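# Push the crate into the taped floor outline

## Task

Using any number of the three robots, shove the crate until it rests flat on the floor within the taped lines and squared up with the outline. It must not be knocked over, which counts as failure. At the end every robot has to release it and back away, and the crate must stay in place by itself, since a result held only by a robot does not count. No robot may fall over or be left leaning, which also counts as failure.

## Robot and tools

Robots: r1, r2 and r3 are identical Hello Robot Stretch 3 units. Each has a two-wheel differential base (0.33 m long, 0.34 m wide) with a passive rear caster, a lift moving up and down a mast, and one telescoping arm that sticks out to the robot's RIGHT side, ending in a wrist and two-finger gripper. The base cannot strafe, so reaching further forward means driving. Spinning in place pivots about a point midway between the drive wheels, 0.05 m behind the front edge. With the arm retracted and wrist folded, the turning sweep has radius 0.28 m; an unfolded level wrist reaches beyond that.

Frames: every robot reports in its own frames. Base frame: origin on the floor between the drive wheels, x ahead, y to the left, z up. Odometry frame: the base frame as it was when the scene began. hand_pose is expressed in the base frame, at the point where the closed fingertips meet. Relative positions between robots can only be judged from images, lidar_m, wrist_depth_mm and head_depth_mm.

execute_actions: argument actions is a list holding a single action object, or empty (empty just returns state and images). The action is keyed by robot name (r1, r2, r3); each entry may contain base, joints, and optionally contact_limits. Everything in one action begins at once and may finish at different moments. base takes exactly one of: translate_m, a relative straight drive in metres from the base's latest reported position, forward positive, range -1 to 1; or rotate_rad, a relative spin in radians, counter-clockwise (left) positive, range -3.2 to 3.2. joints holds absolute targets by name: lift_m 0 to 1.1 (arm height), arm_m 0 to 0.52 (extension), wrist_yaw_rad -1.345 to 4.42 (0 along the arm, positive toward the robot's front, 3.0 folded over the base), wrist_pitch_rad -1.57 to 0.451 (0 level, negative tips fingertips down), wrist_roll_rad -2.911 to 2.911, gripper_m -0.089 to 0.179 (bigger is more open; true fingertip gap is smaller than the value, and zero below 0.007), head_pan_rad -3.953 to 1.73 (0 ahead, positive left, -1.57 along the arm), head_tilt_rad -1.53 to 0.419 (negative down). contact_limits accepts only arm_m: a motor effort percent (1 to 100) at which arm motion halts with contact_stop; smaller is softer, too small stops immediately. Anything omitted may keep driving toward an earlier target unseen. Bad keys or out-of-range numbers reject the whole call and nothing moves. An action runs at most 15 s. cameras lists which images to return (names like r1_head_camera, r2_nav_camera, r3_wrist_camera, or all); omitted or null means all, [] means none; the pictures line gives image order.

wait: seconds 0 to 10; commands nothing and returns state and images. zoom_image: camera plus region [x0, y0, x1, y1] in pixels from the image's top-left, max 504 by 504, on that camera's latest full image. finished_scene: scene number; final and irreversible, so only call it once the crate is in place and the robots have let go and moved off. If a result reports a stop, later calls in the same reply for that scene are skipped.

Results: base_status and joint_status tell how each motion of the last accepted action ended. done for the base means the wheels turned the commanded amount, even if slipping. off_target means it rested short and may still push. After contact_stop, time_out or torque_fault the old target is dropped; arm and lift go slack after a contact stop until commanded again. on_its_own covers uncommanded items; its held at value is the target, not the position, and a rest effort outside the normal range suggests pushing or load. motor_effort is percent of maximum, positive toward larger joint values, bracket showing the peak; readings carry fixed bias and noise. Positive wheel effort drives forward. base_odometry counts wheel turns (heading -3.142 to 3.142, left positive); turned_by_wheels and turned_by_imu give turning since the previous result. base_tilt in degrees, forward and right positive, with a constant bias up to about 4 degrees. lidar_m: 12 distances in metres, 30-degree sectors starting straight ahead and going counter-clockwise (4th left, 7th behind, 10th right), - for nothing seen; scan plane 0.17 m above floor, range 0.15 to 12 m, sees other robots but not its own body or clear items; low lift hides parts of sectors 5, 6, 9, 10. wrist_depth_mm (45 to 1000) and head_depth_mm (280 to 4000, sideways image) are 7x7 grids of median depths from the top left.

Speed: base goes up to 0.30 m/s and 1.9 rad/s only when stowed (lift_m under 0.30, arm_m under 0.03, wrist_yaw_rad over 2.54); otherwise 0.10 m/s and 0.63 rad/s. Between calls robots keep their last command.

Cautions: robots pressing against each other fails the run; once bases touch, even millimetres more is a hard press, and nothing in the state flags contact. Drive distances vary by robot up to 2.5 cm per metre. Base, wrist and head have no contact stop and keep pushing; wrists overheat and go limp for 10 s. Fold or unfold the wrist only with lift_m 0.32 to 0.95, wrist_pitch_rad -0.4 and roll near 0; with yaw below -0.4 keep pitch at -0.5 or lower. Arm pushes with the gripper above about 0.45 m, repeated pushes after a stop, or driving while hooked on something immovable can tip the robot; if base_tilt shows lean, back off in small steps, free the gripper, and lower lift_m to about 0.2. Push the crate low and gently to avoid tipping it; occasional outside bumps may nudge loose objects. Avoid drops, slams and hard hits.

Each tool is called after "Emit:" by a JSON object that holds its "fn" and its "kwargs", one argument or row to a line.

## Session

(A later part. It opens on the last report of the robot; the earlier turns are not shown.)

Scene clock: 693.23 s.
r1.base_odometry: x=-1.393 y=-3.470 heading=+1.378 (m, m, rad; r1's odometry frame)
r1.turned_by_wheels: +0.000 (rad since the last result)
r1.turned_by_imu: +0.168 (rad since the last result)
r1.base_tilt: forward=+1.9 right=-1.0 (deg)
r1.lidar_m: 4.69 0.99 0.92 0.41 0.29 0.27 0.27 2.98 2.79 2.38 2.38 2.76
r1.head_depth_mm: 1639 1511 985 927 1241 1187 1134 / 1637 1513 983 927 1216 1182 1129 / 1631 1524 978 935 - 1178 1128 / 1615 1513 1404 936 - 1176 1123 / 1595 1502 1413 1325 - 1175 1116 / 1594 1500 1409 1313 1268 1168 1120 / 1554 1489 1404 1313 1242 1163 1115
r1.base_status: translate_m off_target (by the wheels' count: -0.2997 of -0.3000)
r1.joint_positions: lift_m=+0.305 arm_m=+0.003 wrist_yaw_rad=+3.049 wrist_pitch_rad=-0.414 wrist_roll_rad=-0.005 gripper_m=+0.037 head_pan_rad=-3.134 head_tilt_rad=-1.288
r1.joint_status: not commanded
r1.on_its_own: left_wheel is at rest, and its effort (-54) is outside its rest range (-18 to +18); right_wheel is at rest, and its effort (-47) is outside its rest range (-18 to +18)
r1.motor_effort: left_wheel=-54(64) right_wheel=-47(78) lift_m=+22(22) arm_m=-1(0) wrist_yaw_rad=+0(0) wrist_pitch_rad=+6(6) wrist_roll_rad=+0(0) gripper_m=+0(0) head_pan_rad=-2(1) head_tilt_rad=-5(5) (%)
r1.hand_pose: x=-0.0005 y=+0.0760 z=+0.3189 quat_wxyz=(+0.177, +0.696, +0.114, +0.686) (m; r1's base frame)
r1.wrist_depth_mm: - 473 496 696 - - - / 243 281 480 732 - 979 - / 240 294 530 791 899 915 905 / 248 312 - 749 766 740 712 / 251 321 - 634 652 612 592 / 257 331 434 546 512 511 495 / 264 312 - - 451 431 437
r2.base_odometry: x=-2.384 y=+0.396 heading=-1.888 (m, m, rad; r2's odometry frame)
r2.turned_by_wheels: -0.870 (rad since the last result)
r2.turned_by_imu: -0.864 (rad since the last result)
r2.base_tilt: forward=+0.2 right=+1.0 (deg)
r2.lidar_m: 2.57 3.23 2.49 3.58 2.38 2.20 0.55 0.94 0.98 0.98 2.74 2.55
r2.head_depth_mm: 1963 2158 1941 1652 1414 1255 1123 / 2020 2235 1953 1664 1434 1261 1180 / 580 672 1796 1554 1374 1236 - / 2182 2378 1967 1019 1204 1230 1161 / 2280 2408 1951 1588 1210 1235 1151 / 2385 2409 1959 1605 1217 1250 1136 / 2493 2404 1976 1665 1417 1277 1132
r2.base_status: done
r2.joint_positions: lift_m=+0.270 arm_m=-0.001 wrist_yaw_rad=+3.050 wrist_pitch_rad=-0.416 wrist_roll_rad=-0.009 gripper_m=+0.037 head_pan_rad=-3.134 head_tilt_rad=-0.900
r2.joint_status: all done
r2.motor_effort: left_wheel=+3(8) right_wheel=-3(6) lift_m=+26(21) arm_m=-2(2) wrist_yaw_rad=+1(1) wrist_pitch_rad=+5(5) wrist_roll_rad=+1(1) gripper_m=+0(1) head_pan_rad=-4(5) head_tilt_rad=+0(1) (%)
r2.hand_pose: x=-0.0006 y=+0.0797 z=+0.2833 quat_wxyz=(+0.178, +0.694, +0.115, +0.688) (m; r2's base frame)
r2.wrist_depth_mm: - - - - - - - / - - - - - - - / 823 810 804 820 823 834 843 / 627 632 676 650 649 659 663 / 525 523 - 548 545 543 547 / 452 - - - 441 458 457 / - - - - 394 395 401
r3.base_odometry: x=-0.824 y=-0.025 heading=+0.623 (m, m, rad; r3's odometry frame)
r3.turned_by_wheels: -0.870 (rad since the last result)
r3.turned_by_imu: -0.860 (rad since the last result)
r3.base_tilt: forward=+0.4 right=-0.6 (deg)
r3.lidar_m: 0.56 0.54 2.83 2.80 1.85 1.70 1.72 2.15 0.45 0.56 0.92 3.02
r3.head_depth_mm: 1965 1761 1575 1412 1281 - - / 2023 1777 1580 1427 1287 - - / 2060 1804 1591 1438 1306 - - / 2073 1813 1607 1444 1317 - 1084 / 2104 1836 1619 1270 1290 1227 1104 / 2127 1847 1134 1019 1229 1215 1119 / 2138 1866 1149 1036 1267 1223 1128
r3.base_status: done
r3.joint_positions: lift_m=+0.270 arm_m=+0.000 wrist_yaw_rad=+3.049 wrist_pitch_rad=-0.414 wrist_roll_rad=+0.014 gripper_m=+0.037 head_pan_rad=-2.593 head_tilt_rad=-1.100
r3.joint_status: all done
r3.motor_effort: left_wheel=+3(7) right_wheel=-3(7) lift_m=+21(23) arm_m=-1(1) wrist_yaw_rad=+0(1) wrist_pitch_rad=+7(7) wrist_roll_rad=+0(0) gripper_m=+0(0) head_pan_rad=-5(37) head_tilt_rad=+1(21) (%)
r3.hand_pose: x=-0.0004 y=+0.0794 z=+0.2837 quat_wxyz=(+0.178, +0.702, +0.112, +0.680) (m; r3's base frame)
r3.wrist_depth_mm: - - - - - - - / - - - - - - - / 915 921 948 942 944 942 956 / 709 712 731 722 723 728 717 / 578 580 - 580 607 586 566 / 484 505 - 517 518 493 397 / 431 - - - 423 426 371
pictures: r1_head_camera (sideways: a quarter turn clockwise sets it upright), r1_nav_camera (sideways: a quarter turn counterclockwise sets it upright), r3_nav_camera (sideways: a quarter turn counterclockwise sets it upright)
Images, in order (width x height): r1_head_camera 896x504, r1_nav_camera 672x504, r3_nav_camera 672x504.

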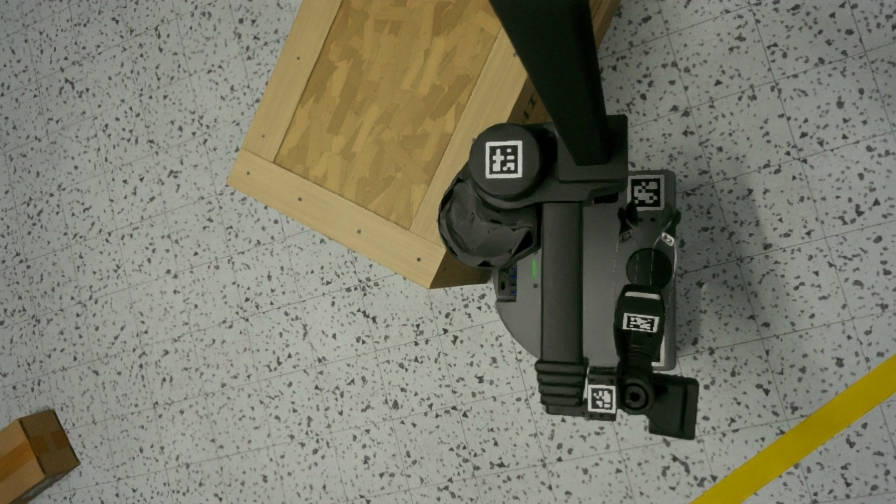

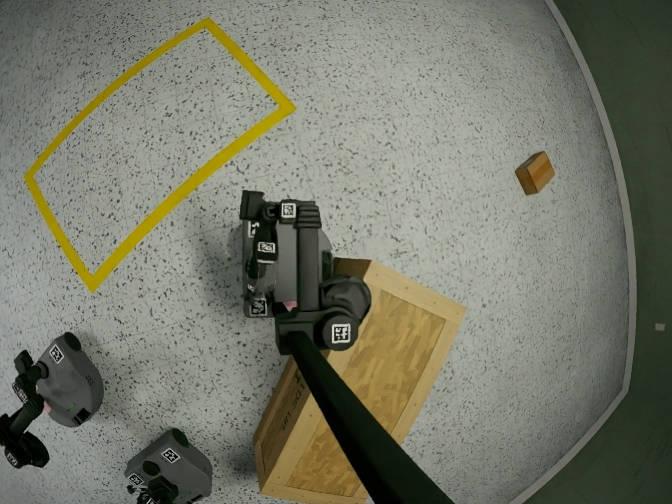

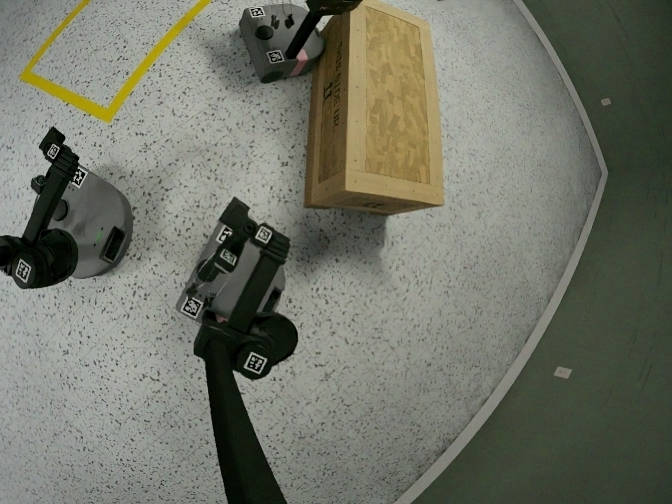

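Emit:
{"fn": "execute_actions", "kwargs": {
  "actions": [
    {"r1":{"base":{"translate_m":0.15},"joints":{"lift_m":0.29}},"r2":{"base":{"translate_m":-0.75}},"r3":{"base":{"translate_m":-0.92}}}
  ],
  "cameras": ["r3_nav_camera"]
}}

Emit:
{"fn": "execute_actions", "kwargs": {
  "actions": [
    {"r1":{"base":{"rotate_rad":0.84}},"r3":{"base":{"rotate_rad":1.597},"joints":{"head_pan_rad":-2.2}}}
  ],
  "cameras": ["r3_nav_camera","r1_head_camera"]
}}

Scene clock: 711.87 s.
r1.base_odometry: x=-1.364 y=-3.322 heading=+1.378 (m, m, rad; r1's odometry frame)
r1.turned_by_wheels: +0.000 (rad since the last result)
r1.turned_by_imu: -0.001 (rad since the last result)
r1.base_tilt: forward=+1.9 right=-1.0 (deg)
r1.lidar_m: 4.62 3.34 1.01 0.62 0.43 0.40 0.41 3.12 2.75 2.34 2.33 2.72
r1.head_depth_mm: 1628 1538 987 951 1245 1194 1128 / 1631 1050 981 1041 1236 1187 1128 / 1613 1042 979 1092 - 1175 1126 / 1622 1509 992 1275 - 1165 1124 / 1611 1506 1412 1331 - 1171 1116 / 1596 1488 1405 1326 1267 1173 1111 / 1594 1499 1397 1300 1240 1173 1115
r1.base_status: done
r1.joint_positions: lift_m=+0.290 arm_m=+0.003 wrist_yaw_rad=+3.049 wrist_pitch_rad=-0.414 wrist_roll_rad=-0.005 gripper_m=+0.037 head_pan_rad=-3.134 head_tilt_rad=-1.288
r1.joint_status: all done
r1.motor_effort: left_wheel=+0(43) right_wheel=+1(38) lift_m=+20(19) arm_m=-1(0) wrist_yaw_rad=+1(0) wrist_pitch_rad=+6(6) wrist_roll_rad=+0(0) gripper_m=-1(0) head_pan_rad=-2(1) head_tilt_rad=-5(5) (%)
r1.hand_pose: x=-0.0005 y=+0.0760 z=+0.3040 quat_wxyz=(+0.177, +0.696, +0.114, +0.686) (m; r1's base frame)
r1.wrist_depth_mm: 413 413 678 - - - - / 353 427 709 - - - - / 351 441 785 - 979 956 912 / 368 463 - 788 740 723 699 / 370 483 - 615 622 581 567 / 376 491 544 537 - 486 480 / 383 460 - - 423 416 421
r2.base_odometry: x=-2.150 y=+1.108 heading=-1.888 (m, m, rad; r2's odometry frame)
r2.turned_by_wheels: +0.000 (rad since the last result)
r2.turned_by_imu: -0.007 (rad since the last result)
r2.base_tilt: forward=+0.1 right=+0.9 (deg)
r2.lidar_m: 3.25 4.10 2.84 2.49 1.65 1.51 0.72 1.92 0.55 0.49 0.92 3.21
r2.head_depth_mm: 1345 1514 1757 1640 1419 1255 1128 / 1391 1578 1806 1644 1425 1263 1178 / 755 1574 1794 1573 1405 1252 - / 1498 1729 1214 1359 1330 1268 1155 / 1572 1840 1957 1218 1331 1267 1153 / 1637 1909 1976 1145 1420 1278 1135 / 1711 2015 1965 1676 1439 1274 1131
r2.base_status: done
r2.joint_positions: lift_m=+0.270 arm_m=-0.001 wrist_yaw_rad=+3.050 wrist_pitch_rad=-0.416 wrist_roll_rad=-0.009 gripper_m=+0.037 head_pan_rad=-3.134 head_tilt_rad=-0.900
r2.joint_status: not commanded
r2.motor_effort: left_wheel=+3(8) right_wheel=-2(11) lift_m=+26(26) arm_m=-2(2) wrist_yaw_rad=+1(1) wrist_pitch_rad=+5(5) wrist_roll_rad=+1(1) gripper_m=+0(0) head_pan_rad=-5(4) head_tilt_rad=+0(0) (%)
r2.hand_pose: x=-0.0006 y=+0.0797 z=+0.2833 quat_wxyz=(+0.178, +0.694, +0.115, +0.688) (m; r2's base frame)
r2.wrist_depth_mm: - - - - - - - / - - - - - - - / 796 796 822 818 832 830 851 / 627 623 672 652 646 651 659 / 524 521 - 550 547 540 547 / 455 - - - 443 458 461 / - - - - 393 397 397
r3.base_odometry: x=-1.571 y=-0.562 heading=+0.623 (m, m, rad; r3's odometry frame)
r3.turned_by_wheels: +0.000 (rad since the last result)
r3.turned_by_imu: +0.001 (rad since the last result)
r3.base_tilt: forward=+0.4 right=-0.6 (deg)
r3.lidar_m: 0.72 0.70 3.39 1.42 0.94 0.86 0.87 1.09 2.28 3.37 0.67 0.71
r3.head_depth_mm: 1055 1207 1419 1418 1283 - - / 1180 1377 1548 1416 1295 - - / 1336 1596 1596 1431 1297 - - / 1547 1757 1615 1444 1315 - 1085 / 1833 1845 1630 1463 1320 1222 1102 / 2050 1852 1638 1473 1327 1219 1115 / 2144 1873 1661 1476 1337 1225 1132
r3.base_status: done
r3.joint_positions: lift_m=+0.270 arm_m=+0.000 wrist_yaw_rad=+3.049 wrist_pitch_rad=-0.414 wrist_roll_rad=+0.014 gripper_m=+0.037 head_pan_rad=-2.593 head_tilt_rad=-1.099
r3.joint_status: not commanded
r3.motor_effort: left_wheel=+2(8) right_wheel=-3(12) lift_m=+21(21) arm_m=-1(1) wrist_yaw_rad=+0(1) wrist_pitch_rad=+7(7) wrist_roll_rad=+0(0) gripper_m=+1(0) head_pan_rad=-4(5) head_tilt_rad=-1(1) (%)
r3.hand_pose: x=-0.0004 y=+0.0794 z=+0.2837 quat_wxyz=(+0.178, +0.702, +0.112, +0.680) (m; r3's base frame)
r3.wrist_depth_mm: 781 882 - - - - - / 797 937 - - - - - / 801 924 903 934 930 948 943 / 710 708 738 711 720 726 723 / 574 580 - 585 606 587 595 / 484 508 - 514 509 496 498 / 433 - - - 423 426 432
pictures: r3_nav_camera (sideways: a quarter turn counterclockwise sets it upright)
Images, in order (width x height): r3_nav_camera 672x504.

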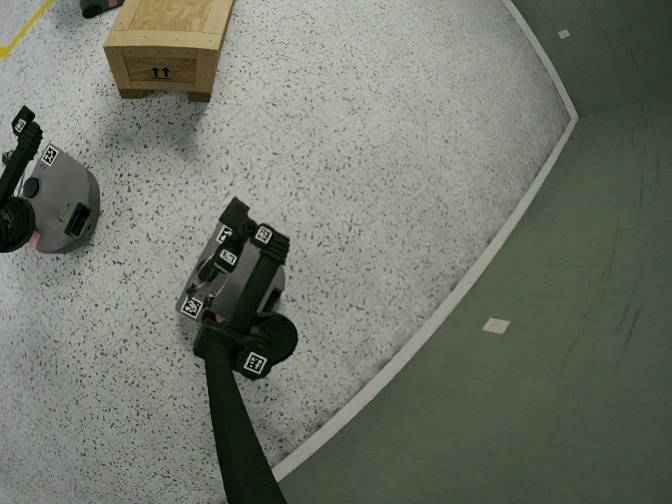

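Scene clock: 714.13 s.
r1.base_odometry: x=-1.364 y=-3.322 heading=+2.217 (m, m, rad; r1's odometry frame)
r1.turned_by_wheels: +0.840 (rad since the last result)
r1.turned_by_imu: +0.840 (rad since the last result)
r1.base_tilt: forward=+1.9 right=-1.0 (deg)
r1.lidar_m: 3.26 1.01 0.47 0.40 0.40 0.45 3.22 2.40 2.33 2.47 3.43 3.34
r1.head_depth_mm: 1626 1514 1424 953 1094 1164 1134 / 1636 1523 1420 1333 1240 1188 1132 / 1616 1513 1413 1346 - 1176 1127 / 1620 1505 1404 1340 - 1178 1120 / 1618 1502 1405 1320 - 1175 1121 / 1608 1497 1397 1311 1260 1168 1118 / 1606 1499 1394 1320 1239 1170 1120
r1.base_status: done
r1.joint_positions: lift_m=+0.290 arm_m=+0.003 wrist_yaw_rad=+3.049 wrist_pitch_rad=-0.414 wrist_roll_rad=-0.005 gripper_m=+0.037 head_pan_rad=-3.134 head_tilt_rad=-1.288
r1.joint_status: not commanded
r1.motor_effort: left_wheel=-3(12) right_wheel=+3(7) lift_m=+21(21) arm_m=+0(1) wrist_yaw_rad=+1(1) wrist_pitch_rad=+6(6) wrist_roll_rad=+0(0) gripper_m=+0(0) head_pan_rad=-1(2) head_tilt_rad=-5(5) (%)
r1.hand_pose: x=-0.0005 y=+0.0760 z=+0.3040 quat_wxyz=(+0.177, +0.696, +0.114, +0.686) (m; r1's base frame)
r1.wrist_depth_mm: 404 352 397 425 465 537 - / 341 366 427 466 521 600 - / 374 400 459 508 579 656 869 / 781 441 - 562 639 717 685 / 670 481 - 594 626 586 573 / 544 528 537 524 - 494 482 / 461 478 - - 429 420 416
r2.base_odometry: x=-2.150 y=+1.108 heading=-1.888 (m, m, rad; r2's odometry frame)
r2.turned_by_wheels: +0.000 (rad since the last result)
r2.turned_by_imu: +0.000 (rad since the last result)
r2.base_tilt: forward=+0.2 right=+0.9 (deg)
r2.lidar_m: 3.26 4.07 2.84 2.49 1.65 1.52 0.72 1.93 0.55 0.49 1.01 3.21
r2.head_depth_mm: 1339 1521 1750 1646 1434 1261 1125 / 1389 1582 1826 1651 1424 1259 1178 / 1447 1652 1836 1648 1433 1264 - / 1503 1741 1913 1660 1378 1259 1163 / 1568 1746 1178 1127 1224 1264 1155 / 821 1905 1974 1095 1285 1278 1134 / 1716 2026 1975 1633 1437 1276 1135
r2.base_status: not commanded
r2.joint_positions: lift_m=+0.270 arm_m=-0.001 wrist_yaw_rad=+3.050 wrist_pitch_rad=-0.416 wrist_roll_rad=-0.009 gripper_m=+0.037 head_pan_rad=-3.134 head_tilt_rad=-0.900
r2.joint_status: not commanded
r2.motor_effort: left_wheel=+3(3) right_wheel=-2(2) lift_m=+26(26) arm_m=-1(1) wrist_yaw_rad=+1(1) wrist_pitch_rad=+5(5) wrist_roll_rad=+1(1) gripper_m=+0(0) head_pan_rad=-4(4) head_tilt_rad=+0(0) (%)
r2.hand_pose: x=-0.0006 y=+0.0797 z=+0.2833 quat_wxyz=(+0.178, +0.694, +0.115, +0.688) (m; r2's base frame)
r2.wrist_depth_mm: - - - - - - - / - - - - - - - / 793 802 805 831 814 829 849 / 639 633 671 641 644 643 670 / 524 520 - 541 546 539 539 / 461 - - - 437 456 461 / - - - - 392 398 400
r3.base_odometry: x=-1.571 y=-0.562 heading=+2.220 (m, m, rad; r3's odometry frame)
r3.turned_by_wheels: +1.597 (rad since the last result)
r3.turned_by_imu: +1.569 (rad since the last result)
r3.base_tilt: forward=+0.4 right=-0.6 (deg)
r3.lidar_m: 1.39 0.93 0.86 0.87 1.10 2.36 3.38 0.67 0.71 0.72 0.69 3.38
r3.head_depth_mm: 1400 1224 1130 1405 1288 1200 - / 1432 1237 1110 1308 1290 1225 - / 2044 1243 1142 1388 1303 - - / 1610 1724 1256 1430 1307 - 1097 / 1996 1806 1619 1456 1318 1232 1119 / 2129 1850 1637 1438 1206 1219 1122 / 2145 1863 1654 1241 1191 1226 1129
r3.base_status: done
r3.joint_positions: lift_m=+0.270 arm_m=+0.000 wrist_yaw_rad=+3.049 wrist_pitch_rad=-0.414 wrist_roll_rad=+0.014 gripper_m=+0.037 head_pan_rad=-2.207 head_tilt_rad=-1.099
r3.joint_status: all done
r3.motor_effort: left_wheel=-2(10) right_wheel=+3(13) lift_m=+21(21) arm_m=-1(1) wrist_yaw_rad=+1(0) wrist_pitch_rad=+7(7) wrist_roll_rad=+0(0) gripper_m=+0(0) head_pan_rad=+4(39) head_tilt_rad=-1(1) (%)
r3.hand_pose: x=-0.0004 y=+0.0794 z=+0.2837 quat_wxyz=(+0.178, +0.702, +0.112, +0.680) (m; r3's base frame)
r3.wrist_depth_mm: - - 914 860 791 737 678 / - - - 931 852 783 729 / 907 938 921 937 886 831 775 / 711 703 737 712 728 723 731 / 574 573 - 584 604 584 593 / 485 506 - 515 506 493 496 / 431 - - - 426 426 432
pictures: r1_head_camera (sideways: a quarter turn clockwise sets it upright), r3_nav_camera (sideways: a quarter turn counterclockwise sets it upright)
Images, in order (width x height): r1_head_camera 896x504, r3_nav_camera 672x504.

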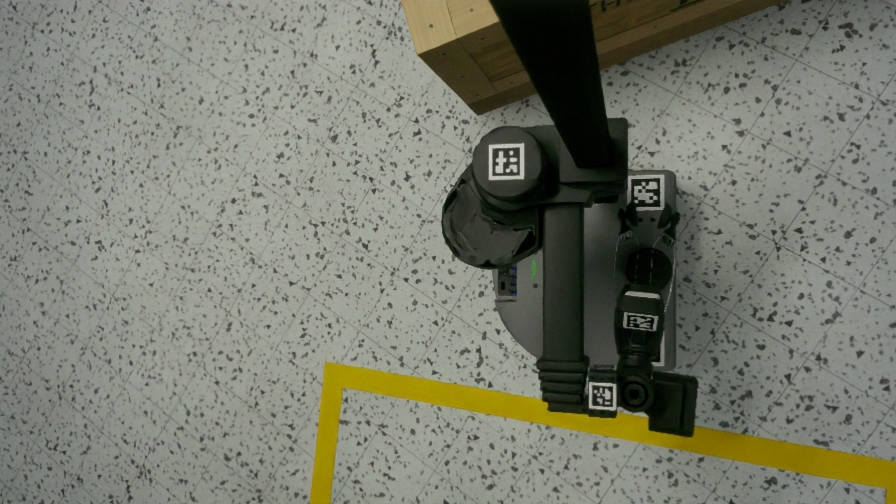

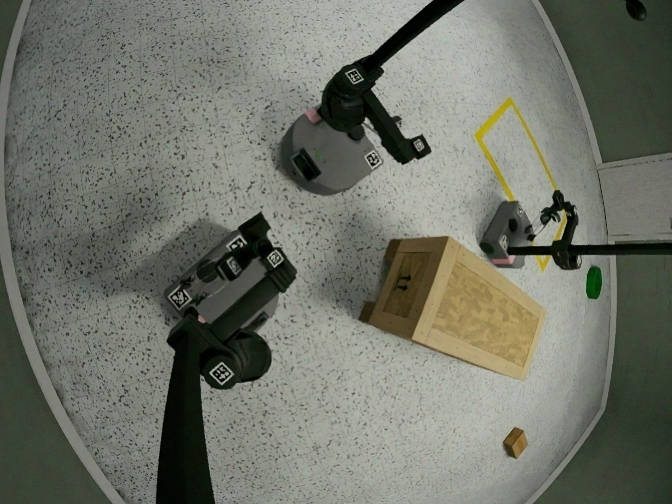

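Emit:
{"fn": "execute_actions", "kwargs": {
  "actions": [
    {"r1":{"base":{"translate_m":-0.24}},"r3":{"base":{"translate_m":-1.0}}}
  ],
  "cameras": []
}}

Emit:
{"fn": "execute_actions", "kwargs": {
  "actions": [
    {"r1":{"base":{"rotate_rad":-1.45}},"r2":{"base":{"translate_m":-0.74},"joints":{"head_pan_rad":-2.2,"head_tilt_rad":-1.1}},"r3":{"base":{"translate_m":-0.1}}}
  ],
  "cameras": ["r3_nav_camera","r1_head_camera","r2_nav_camera"]
}}

Scene clock: 733.67 s.
r1.base_odometry: x=-1.220 y=-3.514 heading=+2.217 (m, m, rad; r1's odometry frame)
r1.turned_by_wheels: +0.000 (rad since the last result)
r1.turned_by_imu: +0.000 (rad since the last result)
r1.base_tilt: forward=+2.0 right=-1.0 (deg)
r1.lidar_m: 3.41 0.71 0.39 0.33 0.33 2.95 3.05 2.29 2.21 2.33 3.28 3.55
r1.head_depth_mm: 1628 1523 1412 1340 891 1006 1116 / 1623 1513 1415 1339 1229 1185 1130 / 1613 1505 1416 1347 - 1178 1127 / 1614 1515 1403 1349 - 1173 1128 / 1618 1503 1416 1315 - 1172 1124 / 1615 1502 1404 1313 1263 1176 1120 / 1592 1498 1393 1310 1236 1171 1116
r1.base_status: done
r1.joint_positions: lift_m=+0.290 arm_m=+0.003 wrist_yaw_rad=+3.049 wrist_pitch_rad=-0.414 wrist_roll_rad=-0.005 gripper_m=+0.037 head_pan_rad=-3.134 head_tilt_rad=-1.288
r1.joint_status: not commanded
r1.motor_effort: left_wheel=-2(14) right_wheel=+3(6) lift_m=+21(21) arm_m=-1(0) wrist_yaw_rad=+1(1) wrist_pitch_rad=+6(6) wrist_roll_rad=+0(0) gripper_m=+0(0) head_pan_rad=-2(2) head_tilt_rad=-5(6) (%)
r1.hand_pose: x=-0.0005 y=+0.0760 z=+0.3040 quat_wxyz=(+0.177, +0.696, +0.114, +0.686) (m; r1's base frame)
r1.wrist_depth_mm: - - 335 361 392 446 516 / - - 356 386 432 495 590 / - - 387 423 483 564 681 / 856 826 - 470 541 662 691 / 666 666 - 535 587 574 559 / 548 540 536 537 - 503 477 / 460 474 - - 423 424 412
r2.base_odometry: x=-2.150 y=+1.108 heading=-1.888 (m, m, rad; r2's odometry frame)
r2.turned_by_wheels: +0.000 (rad since the last result)
r2.turned_by_imu: -0.001 (rad since the last result)
r2.base_tilt: forward=+0.3 right=+0.9 (deg)
r2.lidar_m: 3.24 4.09 2.84 2.49 1.64 1.51 1.54 1.92 0.55 0.49 1.23 3.22
r2.head_depth_mm: 1338 1514 1759 1645 1418 1256 1120 / 1386 1583 1817 1649 1429 1266 1185 / 1448 1650 1850 1651 1434 1259 - / 1509 1733 1913 1659 1441 1267 1158 / 1564 1828 1969 1657 1439 1268 1150 / 1644 1931 1962 1663 1431 1276 1134 / 1719 2008 1993 1671 1449 1273 1136
r2.base_status: not commanded
r2.joint_positions: lift_m=+0.270 arm_m=-0.001 wrist_yaw_rad=+3.050 wrist_pitch_rad=-0.416 wrist_roll_rad=-0.009 gripper_m=+0.037 head_pan_rad=-3.134 head_tilt_rad=-0.900
r2.joint_status: not commanded
r2.motor_effort: left_wheel=+3(3) right_wheel=-2(1) lift_m=+26(26) arm_m=-2(2) wrist_yaw_rad=+1(1) wrist_pitch_rad=+5(5) wrist_roll_rad=+1(1) gripper_m=+0(0) head_pan_rad=-4(3) head_tilt_rad=+0(1) (%)
r2.hand_pose: x=-0.0006 y=+0.0797 z=+0.2833 quat_wxyz=(+0.178, +0.694, +0.115, +0.688) (m; r2's base frame)
r2.wrist_depth_mm: - - - - - - - / - - - - - - - / 785 805 812 811 828 833 855 / 639 630 653 644 644 651 660 / 518 529 - 546 545 543 550 / 458 - - - 439 458 459 / - - - - 395 399 397
r3.base_odometry: x=-0.967 y=-1.359 heading=+2.220 (m, m, rad; r3's odometry frame)
r3.turned_by_wheels: +0.000 (rad since the last result)
r3.turned_by_imu: +0.001 (rad since the last result)
r3.base_tilt: forward=+0.4 right=-0.5 (deg)
r3.lidar_m: 2.02 1.35 1.26 1.27 1.61 2.45 2.49 3.12 0.64 0.50 0.49 0.52
r3.head_depth_mm: 2007 1762 1571 1403 1287 1203 - / 2033 1780 1573 1426 1288 1227 - / 2068 1795 1590 1431 1301 - - / 2082 1816 1619 1438 1317 - 1098 / 2104 1830 1187 1296 1321 1225 1115 / 2118 1846 1140 1059 1222 1216 1124 / 2155 1868 1150 1032 981 1155 1128
r3.base_status: done
r3.joint_positions: lift_m=+0.270 arm_m=+0.000 wrist_yaw_rad=+3.049 wrist_pitch_rad=-0.414 wrist_roll_rad=+0.014 gripper_m=+0.037 head_pan_rad=-2.207 head_tilt_rad=-1.099
r3.joint_status: not commanded
r3.motor_effort: left_wheel=-2(11) right_wheel=+3(7) lift_m=+21(21) arm_m=-1(1) wrist_yaw_rad=+1(1) wrist_pitch_rad=+7(7) wrist_roll_rad=+0(0) gripper_m=+0(0) head_pan_rad=+5(5) head_tilt_rad=+1(1) (%)
r3.hand_pose: x=-0.0004 y=+0.0794 z=+0.2837 quat_wxyz=(+0.178, +0.702, +0.112, +0.680) (m; r3's base frame)
r3.wrist_depth_mm: - - - - - - - / - - - - - - - / 910 907 919 933 930 953 944 / 700 709 731 721 719 731 724 / 575 581 - 587 611 589 590 / 489 503 - 515 508 494 495 / 428 - - - 427 426 428
pictures: none
No camera images: the call's "cameras" was empty. Leave "cameras" out to get every camera's image.

Scene clock: 737.93 s.
r1.base_odometry: x=-1.220 y=-3.514 heading=+0.767 (m, m, rad; r1's odometry frame)
r1.turned_by_wheels: -1.450 (rad since the last result)
r1.turned_by_imu: -1.449 (rad since the last result)
r1.base_tilt: forward=+1.9 right=-1.0 (deg)
r1.lidar_m: 2.47 3.88 3.56 3.07 0.57 0.37 0.33 2.96 2.94 2.74 2.22 2.21
r1.head_depth_mm: 1630 1055 985 1302 1246 1194 1131 / 1469 1045 982 1284 1239 1189 1131 / 1437 1042 982 1050 - 1172 1126 / 1592 1043 979 1009 - 1170 1128 / 1611 1505 1367 1318 - 1177 1121 / 1609 1507 1399 1317 1268 1171 1114 / 1603 1495 1398 1315 1247 1180 1121
r1.base_status: done
r1.joint_positions: lift_m=+0.290 arm_m=+0.003 wrist_yaw_rad=+3.049 wrist_pitch_rad=-0.414 wrist_roll_rad=-0.005 gripper_m=+0.037 head_pan_rad=-3.134 head_tilt_rad=-1.288
r1.joint_status: not commanded
r1.motor_effort: left_wheel=+4(15) right_wheel=-2(7) lift_m=+21(21) arm_m=+0(0) wrist_yaw_rad=+1(1) wrist_pitch_rad=+6(6) wrist_roll_rad=+0(0) gripper_m=+0(1) head_pan_rad=-1(1) head_tilt_rad=-5(5) (%)
r1.hand_pose: x=-0.0005 y=+0.0760 z=+0.3040 quat_wxyz=(+0.177, +0.696, +0.114, +0.686) (m; r1's base frame)
r1.wrist_depth_mm: 597 - - - - - - / 515 - - - - - - / 492 763 - - 997 949 891 / 463 752 - 752 731 715 701 / 449 625 - 618 629 588 572 / 427 541 534 528 - 500 480 / 418 480 - - 430 420 416
r2.base_odometry: x=-1.920 y=+1.811 heading=-1.888 (m, m, rad; r2's odometry frame)
r2.turned_by_wheels: +0.000 (rad since the last result)
r2.turned_by_imu: -0.006 (rad since the last result)
r2.base_tilt: forward=+0.2 right=+1.0 (deg)
r2.lidar_m: 3.95 3.31 3.31 1.39 0.91 0.84 0.85 1.06 2.18 1.15 0.74 0.78
r2.head_depth_mm: 1539 1682 1600 1440 1307 1207 - / 1905 1815 1599 1441 1307 1207 - / 2100 1819 1604 1441 1310 1225 - / 2114 1832 1626 1446 1318 - - / 2122 1830 1622 1444 1311 1228 1091 / 2107 1825 1612 1449 1314 1204 1108 / 2125 1854 1614 1454 1326 1199 1109
r2.base_status: done
r2.joint_positions: lift_m=+0.270 arm_m=-0.001 wrist_yaw_rad=+3.050 wrist_pitch_rad=-0.416 wrist_roll_rad=-0.009 gripper_m=+0.037 head_pan_rad=-2.207 head_tilt_rad=-1.087
r2.joint_status: all done
r2.motor_effort: left_wheel=+3(7) right_wheel=-2(9) lift_m=+26(26) arm_m=-2(2) wrist_yaw_rad=+1(1) wrist_pitch_rad=+5(5) wrist_roll_rad=+1(1) gripper_m=-1(0) head_pan_rad=+3(48) head_tilt_rad=-6(19) (%)
r2.hand_pose: x=-0.0006 y=+0.0797 z=+0.2833 quat_wxyz=(+0.178, +0.694, +0.115, +0.688) (m; r2's base frame)
r2.wrist_depth_mm: 741 867 - - - - - / 759 907 - - - - - / 740 798 817 815 829 831 857 / 624 641 668 643 651 654 670 / 521 531 - 548 549 546 542 / 459 - - - 443 454 462 / - - - - 394 396 397
r3.base_odometry: x=-0.906 y=-1.438 heading=+2.219 (m, m, rad; r3's odometry frame)
r3.turned_by_wheels: +0.000 (rad since the last result)
r3.turned_by_imu: -0.001 (rad since the last result)
r3.base_tilt: forward=+0.4 right=-0.5 (deg)
r3.lidar_m: 1.15 1.40 1.30 1.31 1.66 2.36 2.39 3.02 0.70 0.54 0.53 0.57
r3.head_depth_mm: 1994 1770 1570 1413 1282 1206 - / 2031 1776 1577 1436 1291 1224 - / 2039 1786 1592 1431 1304 - - / 2083 1810 1605 1440 1312 - 1097 / 2106 1823 1621 1413 1326 1218 1114 / 2128 1849 1142 1126 1292 1216 1121 / 2157 1884 1148 1038 1074 1191 1125
r3.base_status: done
r3.joint_positions: lift_m=+0.270 arm_m=+0.000 wrist_yaw_rad=+3.049 wrist_pitch_rad=-0.414 wrist_roll_rad=+0.014 gripper_m=+0.037 head_pan_rad=-2.206 head_tilt_rad=-1.099
r3.joint_status: not commanded
r3.motor_effort: left_wheel=-1(11) right_wheel=+3(9) lift_m=+21(21) arm_m=-1(1) wrist_yaw_rad=+0(1) wrist_pitch_rad=+7(7) wrist_roll_rad=+0(0) gripper_m=+0(0) head_pan_rad=+3(4) head_tilt_rad=-1(1) (%)
r3.hand_pose: x=-0.0004 y=+0.0794 z=+0.2837 quat_wxyz=(+0.178, +0.702, +0.112, +0.680) (m; r3's base frame)
r3.wrist_depth_mm: - - - - - - - / - - - - - - - / 913 921 923 931 936 928 944 / 709 714 741 721 712 720 724 / 577 579 - 586 610 589 584 / 488 507 - 515 511 494 494 / 433 - - - 426 427 424
pictures: r1_head_camera (sideways: a quarter turn clockwise sets it upright), r2_nav_camera (sideways: a quarter turn counterclockwise sets it upright), r3_nav_camera (sideways: a quarter turn counterclockwise sets it upright)
Images, in order (width x height): r1_head_camera 896x504, r2_nav_camera 672x504, r3_nav_camera 672x504.

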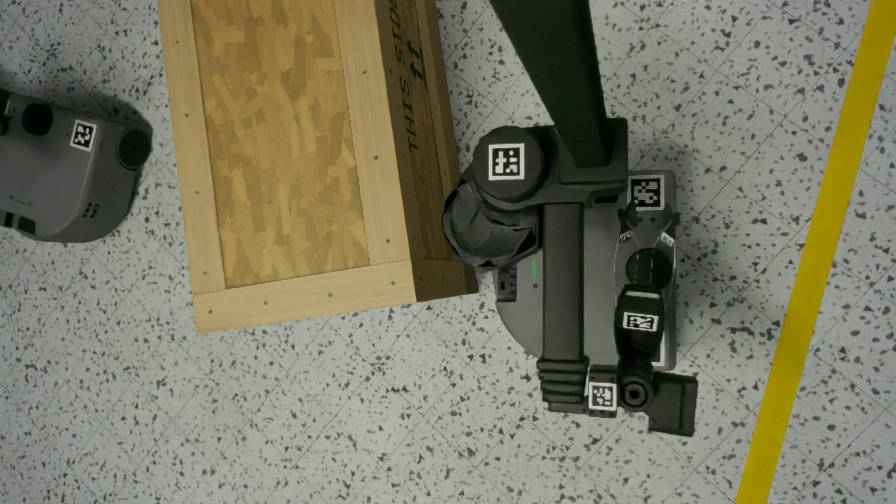

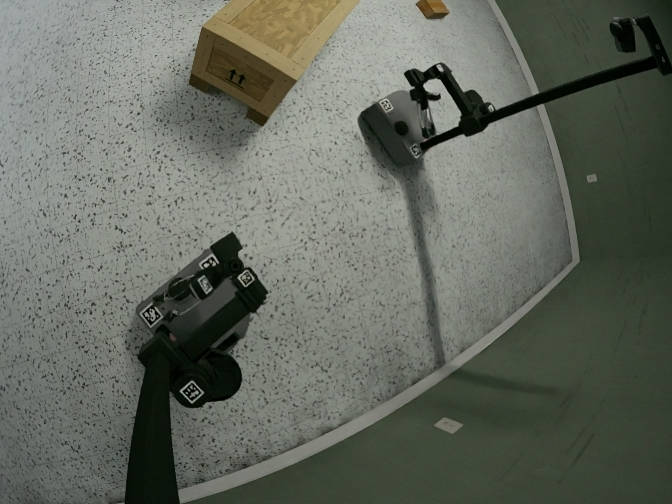

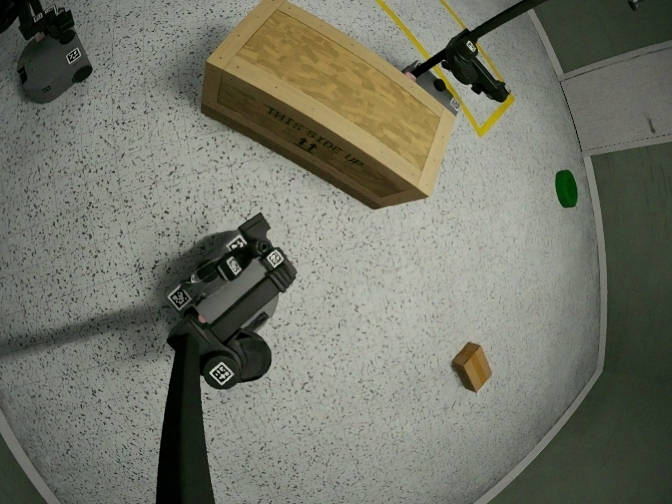

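Emit:
{"fn": "execute_actions", "kwargs": {
  "actions": [
    {"r1":{"base":{"translate_m":-0.045},"joints":{"lift_m":0.305}},"r2":{"base":{"rotate_rad":1.6}},"r3":{"base":{"rotate_rad":1.597},"joints":{"head_pan_rad":-3.14,"head_tilt_rad":-1.2}}}
  ],
  "cameras": []
}}

Emit:
{"fn": "execute_actions", "kwargs": {
  "actions": [
    {"r1":{"base":{"translate_m":-0.28}},"r2":{"base":{"translate_m":-0.6}}}
  ],
  "cameras": ["r3_nav_camera","r1_head_camera","r3_head_camera","r2_nav_camera"]
}}

Scene clock: 746.40 s.
r1.base_odometry: x=-1.252 y=-3.545 heading=+0.768 (m, m, rad; r1's odometry frame)
r1.turned_by_wheels: +0.000 (rad since the last result)
r1.turned_by_imu: +0.000 (rad since the last result)
r1.base_tilt: forward=+1.9 right=-1.0 (deg)
r1.lidar_m: 2.50 3.95 3.58 3.04 0.49 0.32 0.29 2.94 2.92 2.78 2.26 2.25
r1.head_depth_mm: 1610 1054 989 1185 1240 1204 1128 / 1414 1353 987 1112 1244 1186 1130 / 1411 1388 982 942 - 1183 1121 / 1612 1515 978 941 - 1172 1124 / 1621 1504 1364 1308 - 1170 1119 / 1618 1498 1402 1314 1266 1163 1121 / 1603 1496 1392 1316 1236 1173 1119
r1.base_status: done
r1.joint_positions: lift_m=+0.305 arm_m=+0.003 wrist_yaw_rad=+3.049 wrist_pitch_rad=-0.414 wrist_roll_rad=-0.005 gripper_m=+0.037 head_pan_rad=-3.134 head_tilt_rad=-1.288
r1.joint_status: all done
r1.motor_effort: left_wheel=+3(12) right_wheel=-2(10) lift_m=+39(43) arm_m=+0(1) wrist_yaw_rad=+1(0) wrist_pitch_rad=+5(6) wrist_roll_rad=+0(0) gripper_m=+0(0) head_pan_rad=-2(1) head_tilt_rad=-5(5) (%)
r1.hand_pose: x=-0.0005 y=+0.0760 z=+0.3183 quat_wxyz=(+0.177, +0.696, +0.114, +0.686) (m; r1's base frame)
r1.wrist_depth_mm: 566 687 - - - - - / 449 694 - - - - - / 422 683 - - - 971 938 / 404 659 - 804 753 733 723 / 385 614 - 643 640 594 596 / 373 522 548 545 504 500 504 / 371 468 - - 443 435 437
r2.base_odometry: x=-1.920 y=+1.811 heading=-0.288 (m, m, rad; r2's odometry frame)
r2.turned_by_wheels: +1.600 (rad since the last result)
r2.turned_by_imu: +1.579 (rad since the last result)
r2.base_tilt: forward=+0.3 right=+0.9 (deg)
r2.lidar_m: 1.35 0.90 0.84 0.85 1.07 2.29 1.15 0.74 0.78 3.95 3.30 3.31
r2.head_depth_mm: 1453 1261 1136 1398 1308 1207 - / 1795 1263 1144 1347 1301 1210 - / 1748 1318 1178 1415 1307 1231 - / 2107 1788 1566 1444 1310 - - / 2090 1829 1627 1445 1313 1224 1092 / 2118 1846 1620 1452 1318 1200 1109 / 2099 1844 1638 1448 1317 1209 1108
r2.base_status: done
r2.joint_positions: lift_m=+0.270 arm_m=-0.001 wrist_yaw_rad=+3.050 wrist_pitch_rad=-0.416 wrist_roll_rad=-0.009 gripper_m=+0.037 head_pan_rad=-2.207 head_tilt_rad=-1.087
r2.joint_status: not commanded
r2.motor_effort: left_wheel=-1(10) right_wheel=+3(12) lift_m=+27(26) arm_m=-2(2) wrist_yaw_rad=+0(1) wrist_pitch_rad=+5(5) wrist_roll_rad=+1(1) gripper_m=+0(0) head_pan_rad=+4(4) head_tilt_rad=-5(5) (%)
r2.hand_pose: x=-0.0006 y=+0.0796 z=+0.2833 quat_wxyz=(+0.178, +0.694, +0.115, +0.688) (m; r2's base frame)
r2.wrist_depth_mm: - - 872 806 770 714 666 / - - 927 871 834 767 712 / 796 808 832 824 839 800 760 / 620 641 670 646 648 662 663 / 520 521 - 541 543 534 542 / 450 - - - 443 458 465 / - - - - 395 400 398
r3.base_odometry: x=-0.906 y=-1.438 heading=-2.467 (m, m, rad; r3's odometry frame)
r3.turned_by_wheels: +1.597 (rad since the last result)
r3.turned_by_imu: +1.568 (rad since the last result)
r3.base_tilt: forward=+0.4 right=-0.6 (deg)
r3.lidar_m: 1.32 1.69 2.36 2.40 3.06 0.69 0.54 0.53 0.57 1.10 1.39 1.29
r3.head_depth_mm: 1784 1612 1474 1357 1265 1147 1091 / 1787 1594 1153 1362 - - 1099 / 1784 1135 1077 1347 - - 1100 / 1126 1154 1062 1328 1296 - 1110 / 1791 1157 1053 1208 1295 - 1110 / 1861 1686 1063 1088 1300 1205 1125 / 1883 1700 1077 1021 1283 1218 1130
r3.base_status: done
r3.joint_positions: lift_m=+0.270 arm_m=+0.000 wrist_yaw_rad=+3.049 wrist_pitch_rad=-0.414 wrist_roll_rad=+0.014 gripper_m=+0.037 head_pan_rad=-3.134 head_tilt_rad=-1.186
r3.joint_status: all done
r3.motor_effort: left_wheel=-2(9) right_wheel=+3(14) lift_m=+21(22) arm_m=-1(1) wrist_yaw_rad=+1(0) wrist_pitch_rad=+7(7) wrist_roll_rad=+0(0) gripper_m=+0(0) head_pan_rad=-4(56) head_tilt_rad=-6(17) (%)
r3.hand_pose: x=-0.0004 y=+0.0794 z=+0.2837 quat_wxyz=(+0.178, +0.702, +0.112, +0.680) (m; r3's base frame)
r3.wrist_depth_mm: - - - - - - - / - - - - - - - / 919 914 948 912 938 926 940 / 707 714 730 715 711 722 716 / 580 579 - 581 603 586 589 / 486 507 - 514 508 496 494 / 434 - - - 427 427 427
pictures: none
No camera images: the call's "cameras" was empty. Leave "cameras" out to get every camera's image.

Scene clock: 750.57 s.
r1.base_odometry: x=-1.453 y=-3.739 heading=+0.768 (m, m, rad; r1's odometry frame)
r1.turned_by_wheels: +0.000 (rad since the last result)
r1.turned_by_imu: +0.187 (rad since the last result)
r1.base_tilt: forward=+1.9 right=-1.0 (deg)
r1.lidar_m: 2.99 3.75 3.99 0.45 0.29 0.27 0.27 2.74 2.75 2.68 2.41 2.43
r1.head_depth_mm: 961 1306 987 929 1240 1191 1134 / 1631 1436 982 927 1225 1187 1131 / 1615 1517 986 936 - 1180 1124 / 1607 1513 1390 932 - 1171 1125 / 1611 1513 1404 1327 - 1173 1124 / 1612 1493 1406 1312 1265 1163 1122 / 1591 1486 1403 1321 1241 1173 1119
r1.base_status: translate_m off_target (by the wheels' count: -0.2797 of -0.2800)
r1.joint_positions: lift_m=+0.305 arm_m=+0.003 wrist_yaw_rad=+3.050 wrist_pitch_rad=-0.414 wrist_roll_rad=-0.005 gripper_m=+0.037 head_pan_rad=-3.135 head_tilt_rad=-1.288
r1.joint_status: not commanded
r1.on_its_own: left_wheel is at rest, and its effort (-49) is outside its rest range (-18 to +18); right_wheel is at rest, and its effort (-51) is outside its rest range (-18 to +18)
r1.motor_effort: left_wheel=-49(66) right_wheel=-51(79) lift_m=+37(39) arm_m=+0(1) wrist_yaw_rad=-1(0) wrist_pitch_rad=+6(6) wrist_roll_rad=+0(0) gripper_m=+0(0) head_pan_rad=-2(1) head_tilt_rad=-5(5) (%)
r1.hand_pose: x=-0.0006 y=+0.0760 z=+0.3183 quat_wxyz=(+0.177, +0.696, +0.114, +0.686) (m; r1's base frame)
r1.wrist_depth_mm: 519 467 529 - - - - / 249 294 527 - - - - / 249 308 591 924 - 938 888 / 252 325 - 772 783 745 733 / 257 335 - 636 640 598 589 / 261 342 452 541 512 509 493 / 267 317 - - 446 440 431
r2.base_odometry: x=-2.495 y=+1.982 heading=-0.288 (m, m, rad; r2's odometry frame)
r2.turned_by_wheels: +0.000 (rad since the last result)
r2.turned_by_imu: -0.005 (rad since the last result)
r2.base_tilt: forward=+0.2 right=+1.0 (deg)
r2.lidar_m: 1.74 1.16 1.07 1.08 1.37 2.89 0.55 0.57 0.39 0.36 4.68 3.75
r2.head_depth_mm: 2092 1806 1195 1436 1126 1135 - / 2085 1821 1139 1377 1256 1207 - / 2090 1271 1125 1104 1309 1233 - / 1262 1226 1123 1024 1261 - - / 1126 1390 1125 1013 1031 1213 1090 / 2110 1847 1137 1011 947 1203 1112 / 2115 1841 1618 1017 1288 1205 1107
r2.base_status: done
r2.joint_positions: lift_m=+0.270 arm_m=-0.001 wrist_yaw_rad=+3.050 wrist_pitch_rad=-0.416 wrist_roll_rad=-0.009 gripper_m=+0.037 head_pan_rad=-2.207 head_tilt_rad=-1.087
r2.joint_status: not commanded
r2.motor_effort: left_wheel=-1(11) right_wheel=+3(7) lift_m=+26(27) arm_m=-2(2) wrist_yaw_rad=+1(0) wrist_pitch_rad=+5(5) wrist_roll_rad=+1(1) gripper_m=+0(0) head_pan_rad=+4(4) head_tilt_rad=-5(6) (%)
r2.hand_pose: x=-0.0006 y=+0.0796 z=+0.2833 quat_wxyz=(+0.178, +0.694, +0.115, +0.688) (m; r2's base frame)
r2.wrist_depth_mm: - - - - 957 913 834 / - - - - - 979 901 / 807 814 822 796 833 843 846 / 637 631 682 646 658 653 651 / 523 514 - 546 551 536 541 / 450 - - - 442 456 455 / - - - - 393 396 399
r3.base_odometry: x=-0.906 y=-1.438 heading=-2.467 (m, m, rad; r3's odometry frame)
r3.turned_by_wheels: +0.000 (rad since the last result)
r3.turned_by_imu: -0.001 (rad since the last result)
r3.base_tilt: forward=+0.4 right=-0.5 (deg)
r3.lidar_m: 1.31 1.68 2.36 2.39 3.05 0.45 0.42 0.43 0.56 0.51 1.39 1.30
r3.head_depth_mm: 1769 1614 1445 1322 1265 1146 1092 / 1095 1418 1027 1066 - - 1097 / 1058 1103 1038 1038 - - 1100 / 1025 1252 1049 1011 1299 - 1108 / 1857 1662 1056 1006 1291 - 1106 / 1852 1687 1067 1012 1283 1177 1110 / 1889 1687 1078 1008 1287 1063 1013
r3.base_status: not commanded
r3.joint_positions: lift_m=+0.270 arm_m=+0.000 wrist_yaw_rad=+3.049 wrist_pitch_rad=-0.414 wrist_roll_rad=+0.014 gripper_m=+0.037 head_pan_rad=-3.134 head_tilt_rad=-1.186
r3.joint_status: not commanded
r3.motor_effort: left_wheel=-2(2) right_wheel=+3(3) lift_m=+22(21) arm_m=-1(1) wrist_yaw_rad=+0(0) wrist_pitch_rad=+7(7) wrist_roll_rad=+0(0) gripper_m=+0(1) head_pan_rad=-4(5) head_tilt_rad=-7(6) (%)
r3.hand_pose: x=-0.0004 y=+0.0794 z=+0.2837 quat_wxyz=(+0.178, +0.702, +0.112, +0.680) (m; r3's base frame)
r3.wrist_depth_mm: - - - - - - - / - - - - - - - / 912 927 941 919 925 946 968 / 702 711 725 722 726 721 728 / 572 573 - 591 605 585 584 / 487 504 - 519 508 499 492 / 436 - - - 427 427 432
pictures: r1_head_camera (sideways: a quarter turn clockwise sets it upright), r2_nav_camera (sideways: a quarter turn counterclockwise sets it upright), r3_head_camera (sideways: a quarter turn clockwise sets it upright), r3_nav_camera (sideways: a quarter turn counterclockwise sets it upright)
Images, in order (width x height): r1_head_camera 896x504, r2_nav_camera 672x504, r3_head_camera 896x504, r3_nav_camera 672x504.

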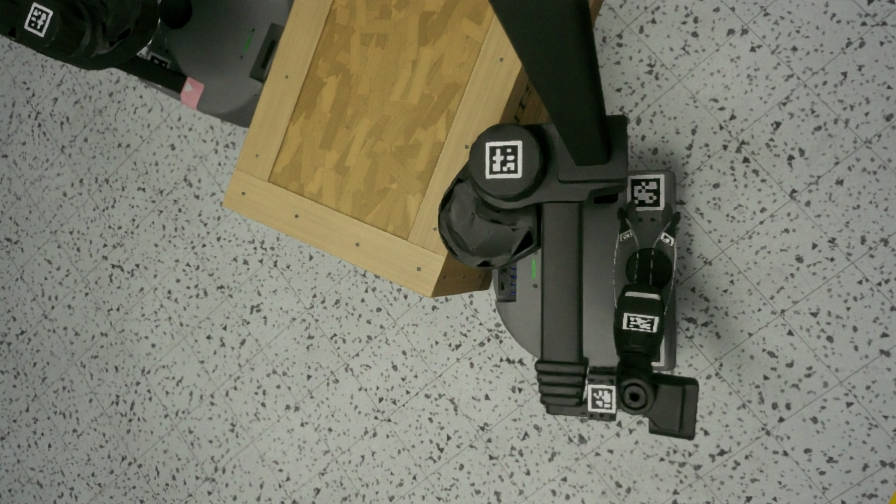

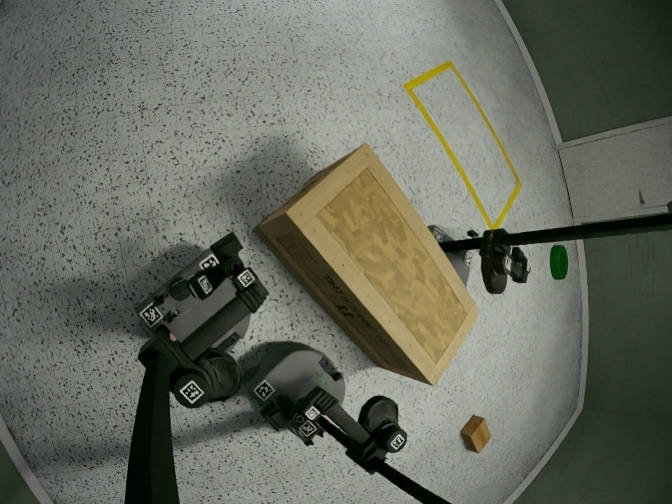

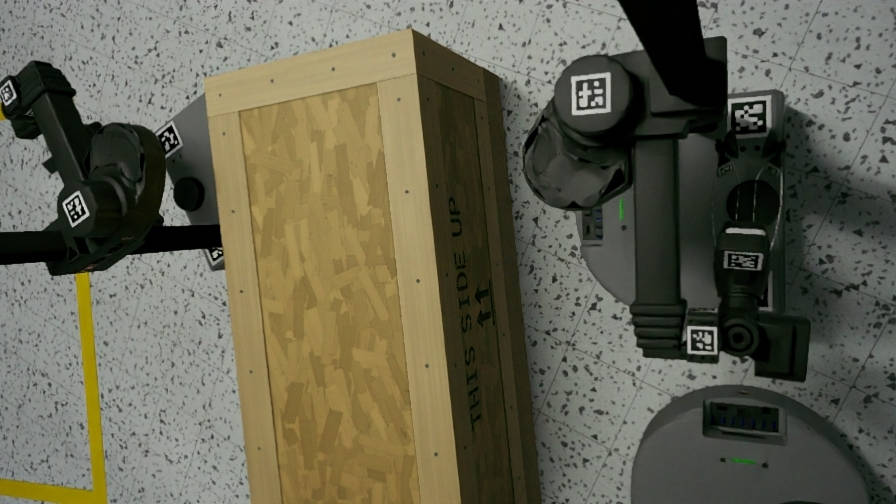

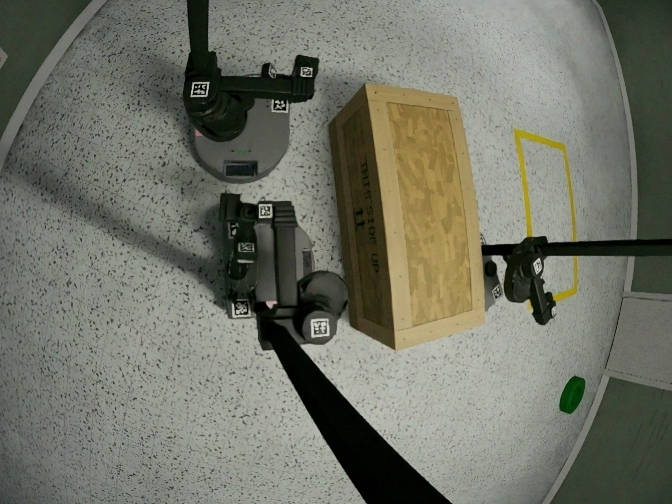

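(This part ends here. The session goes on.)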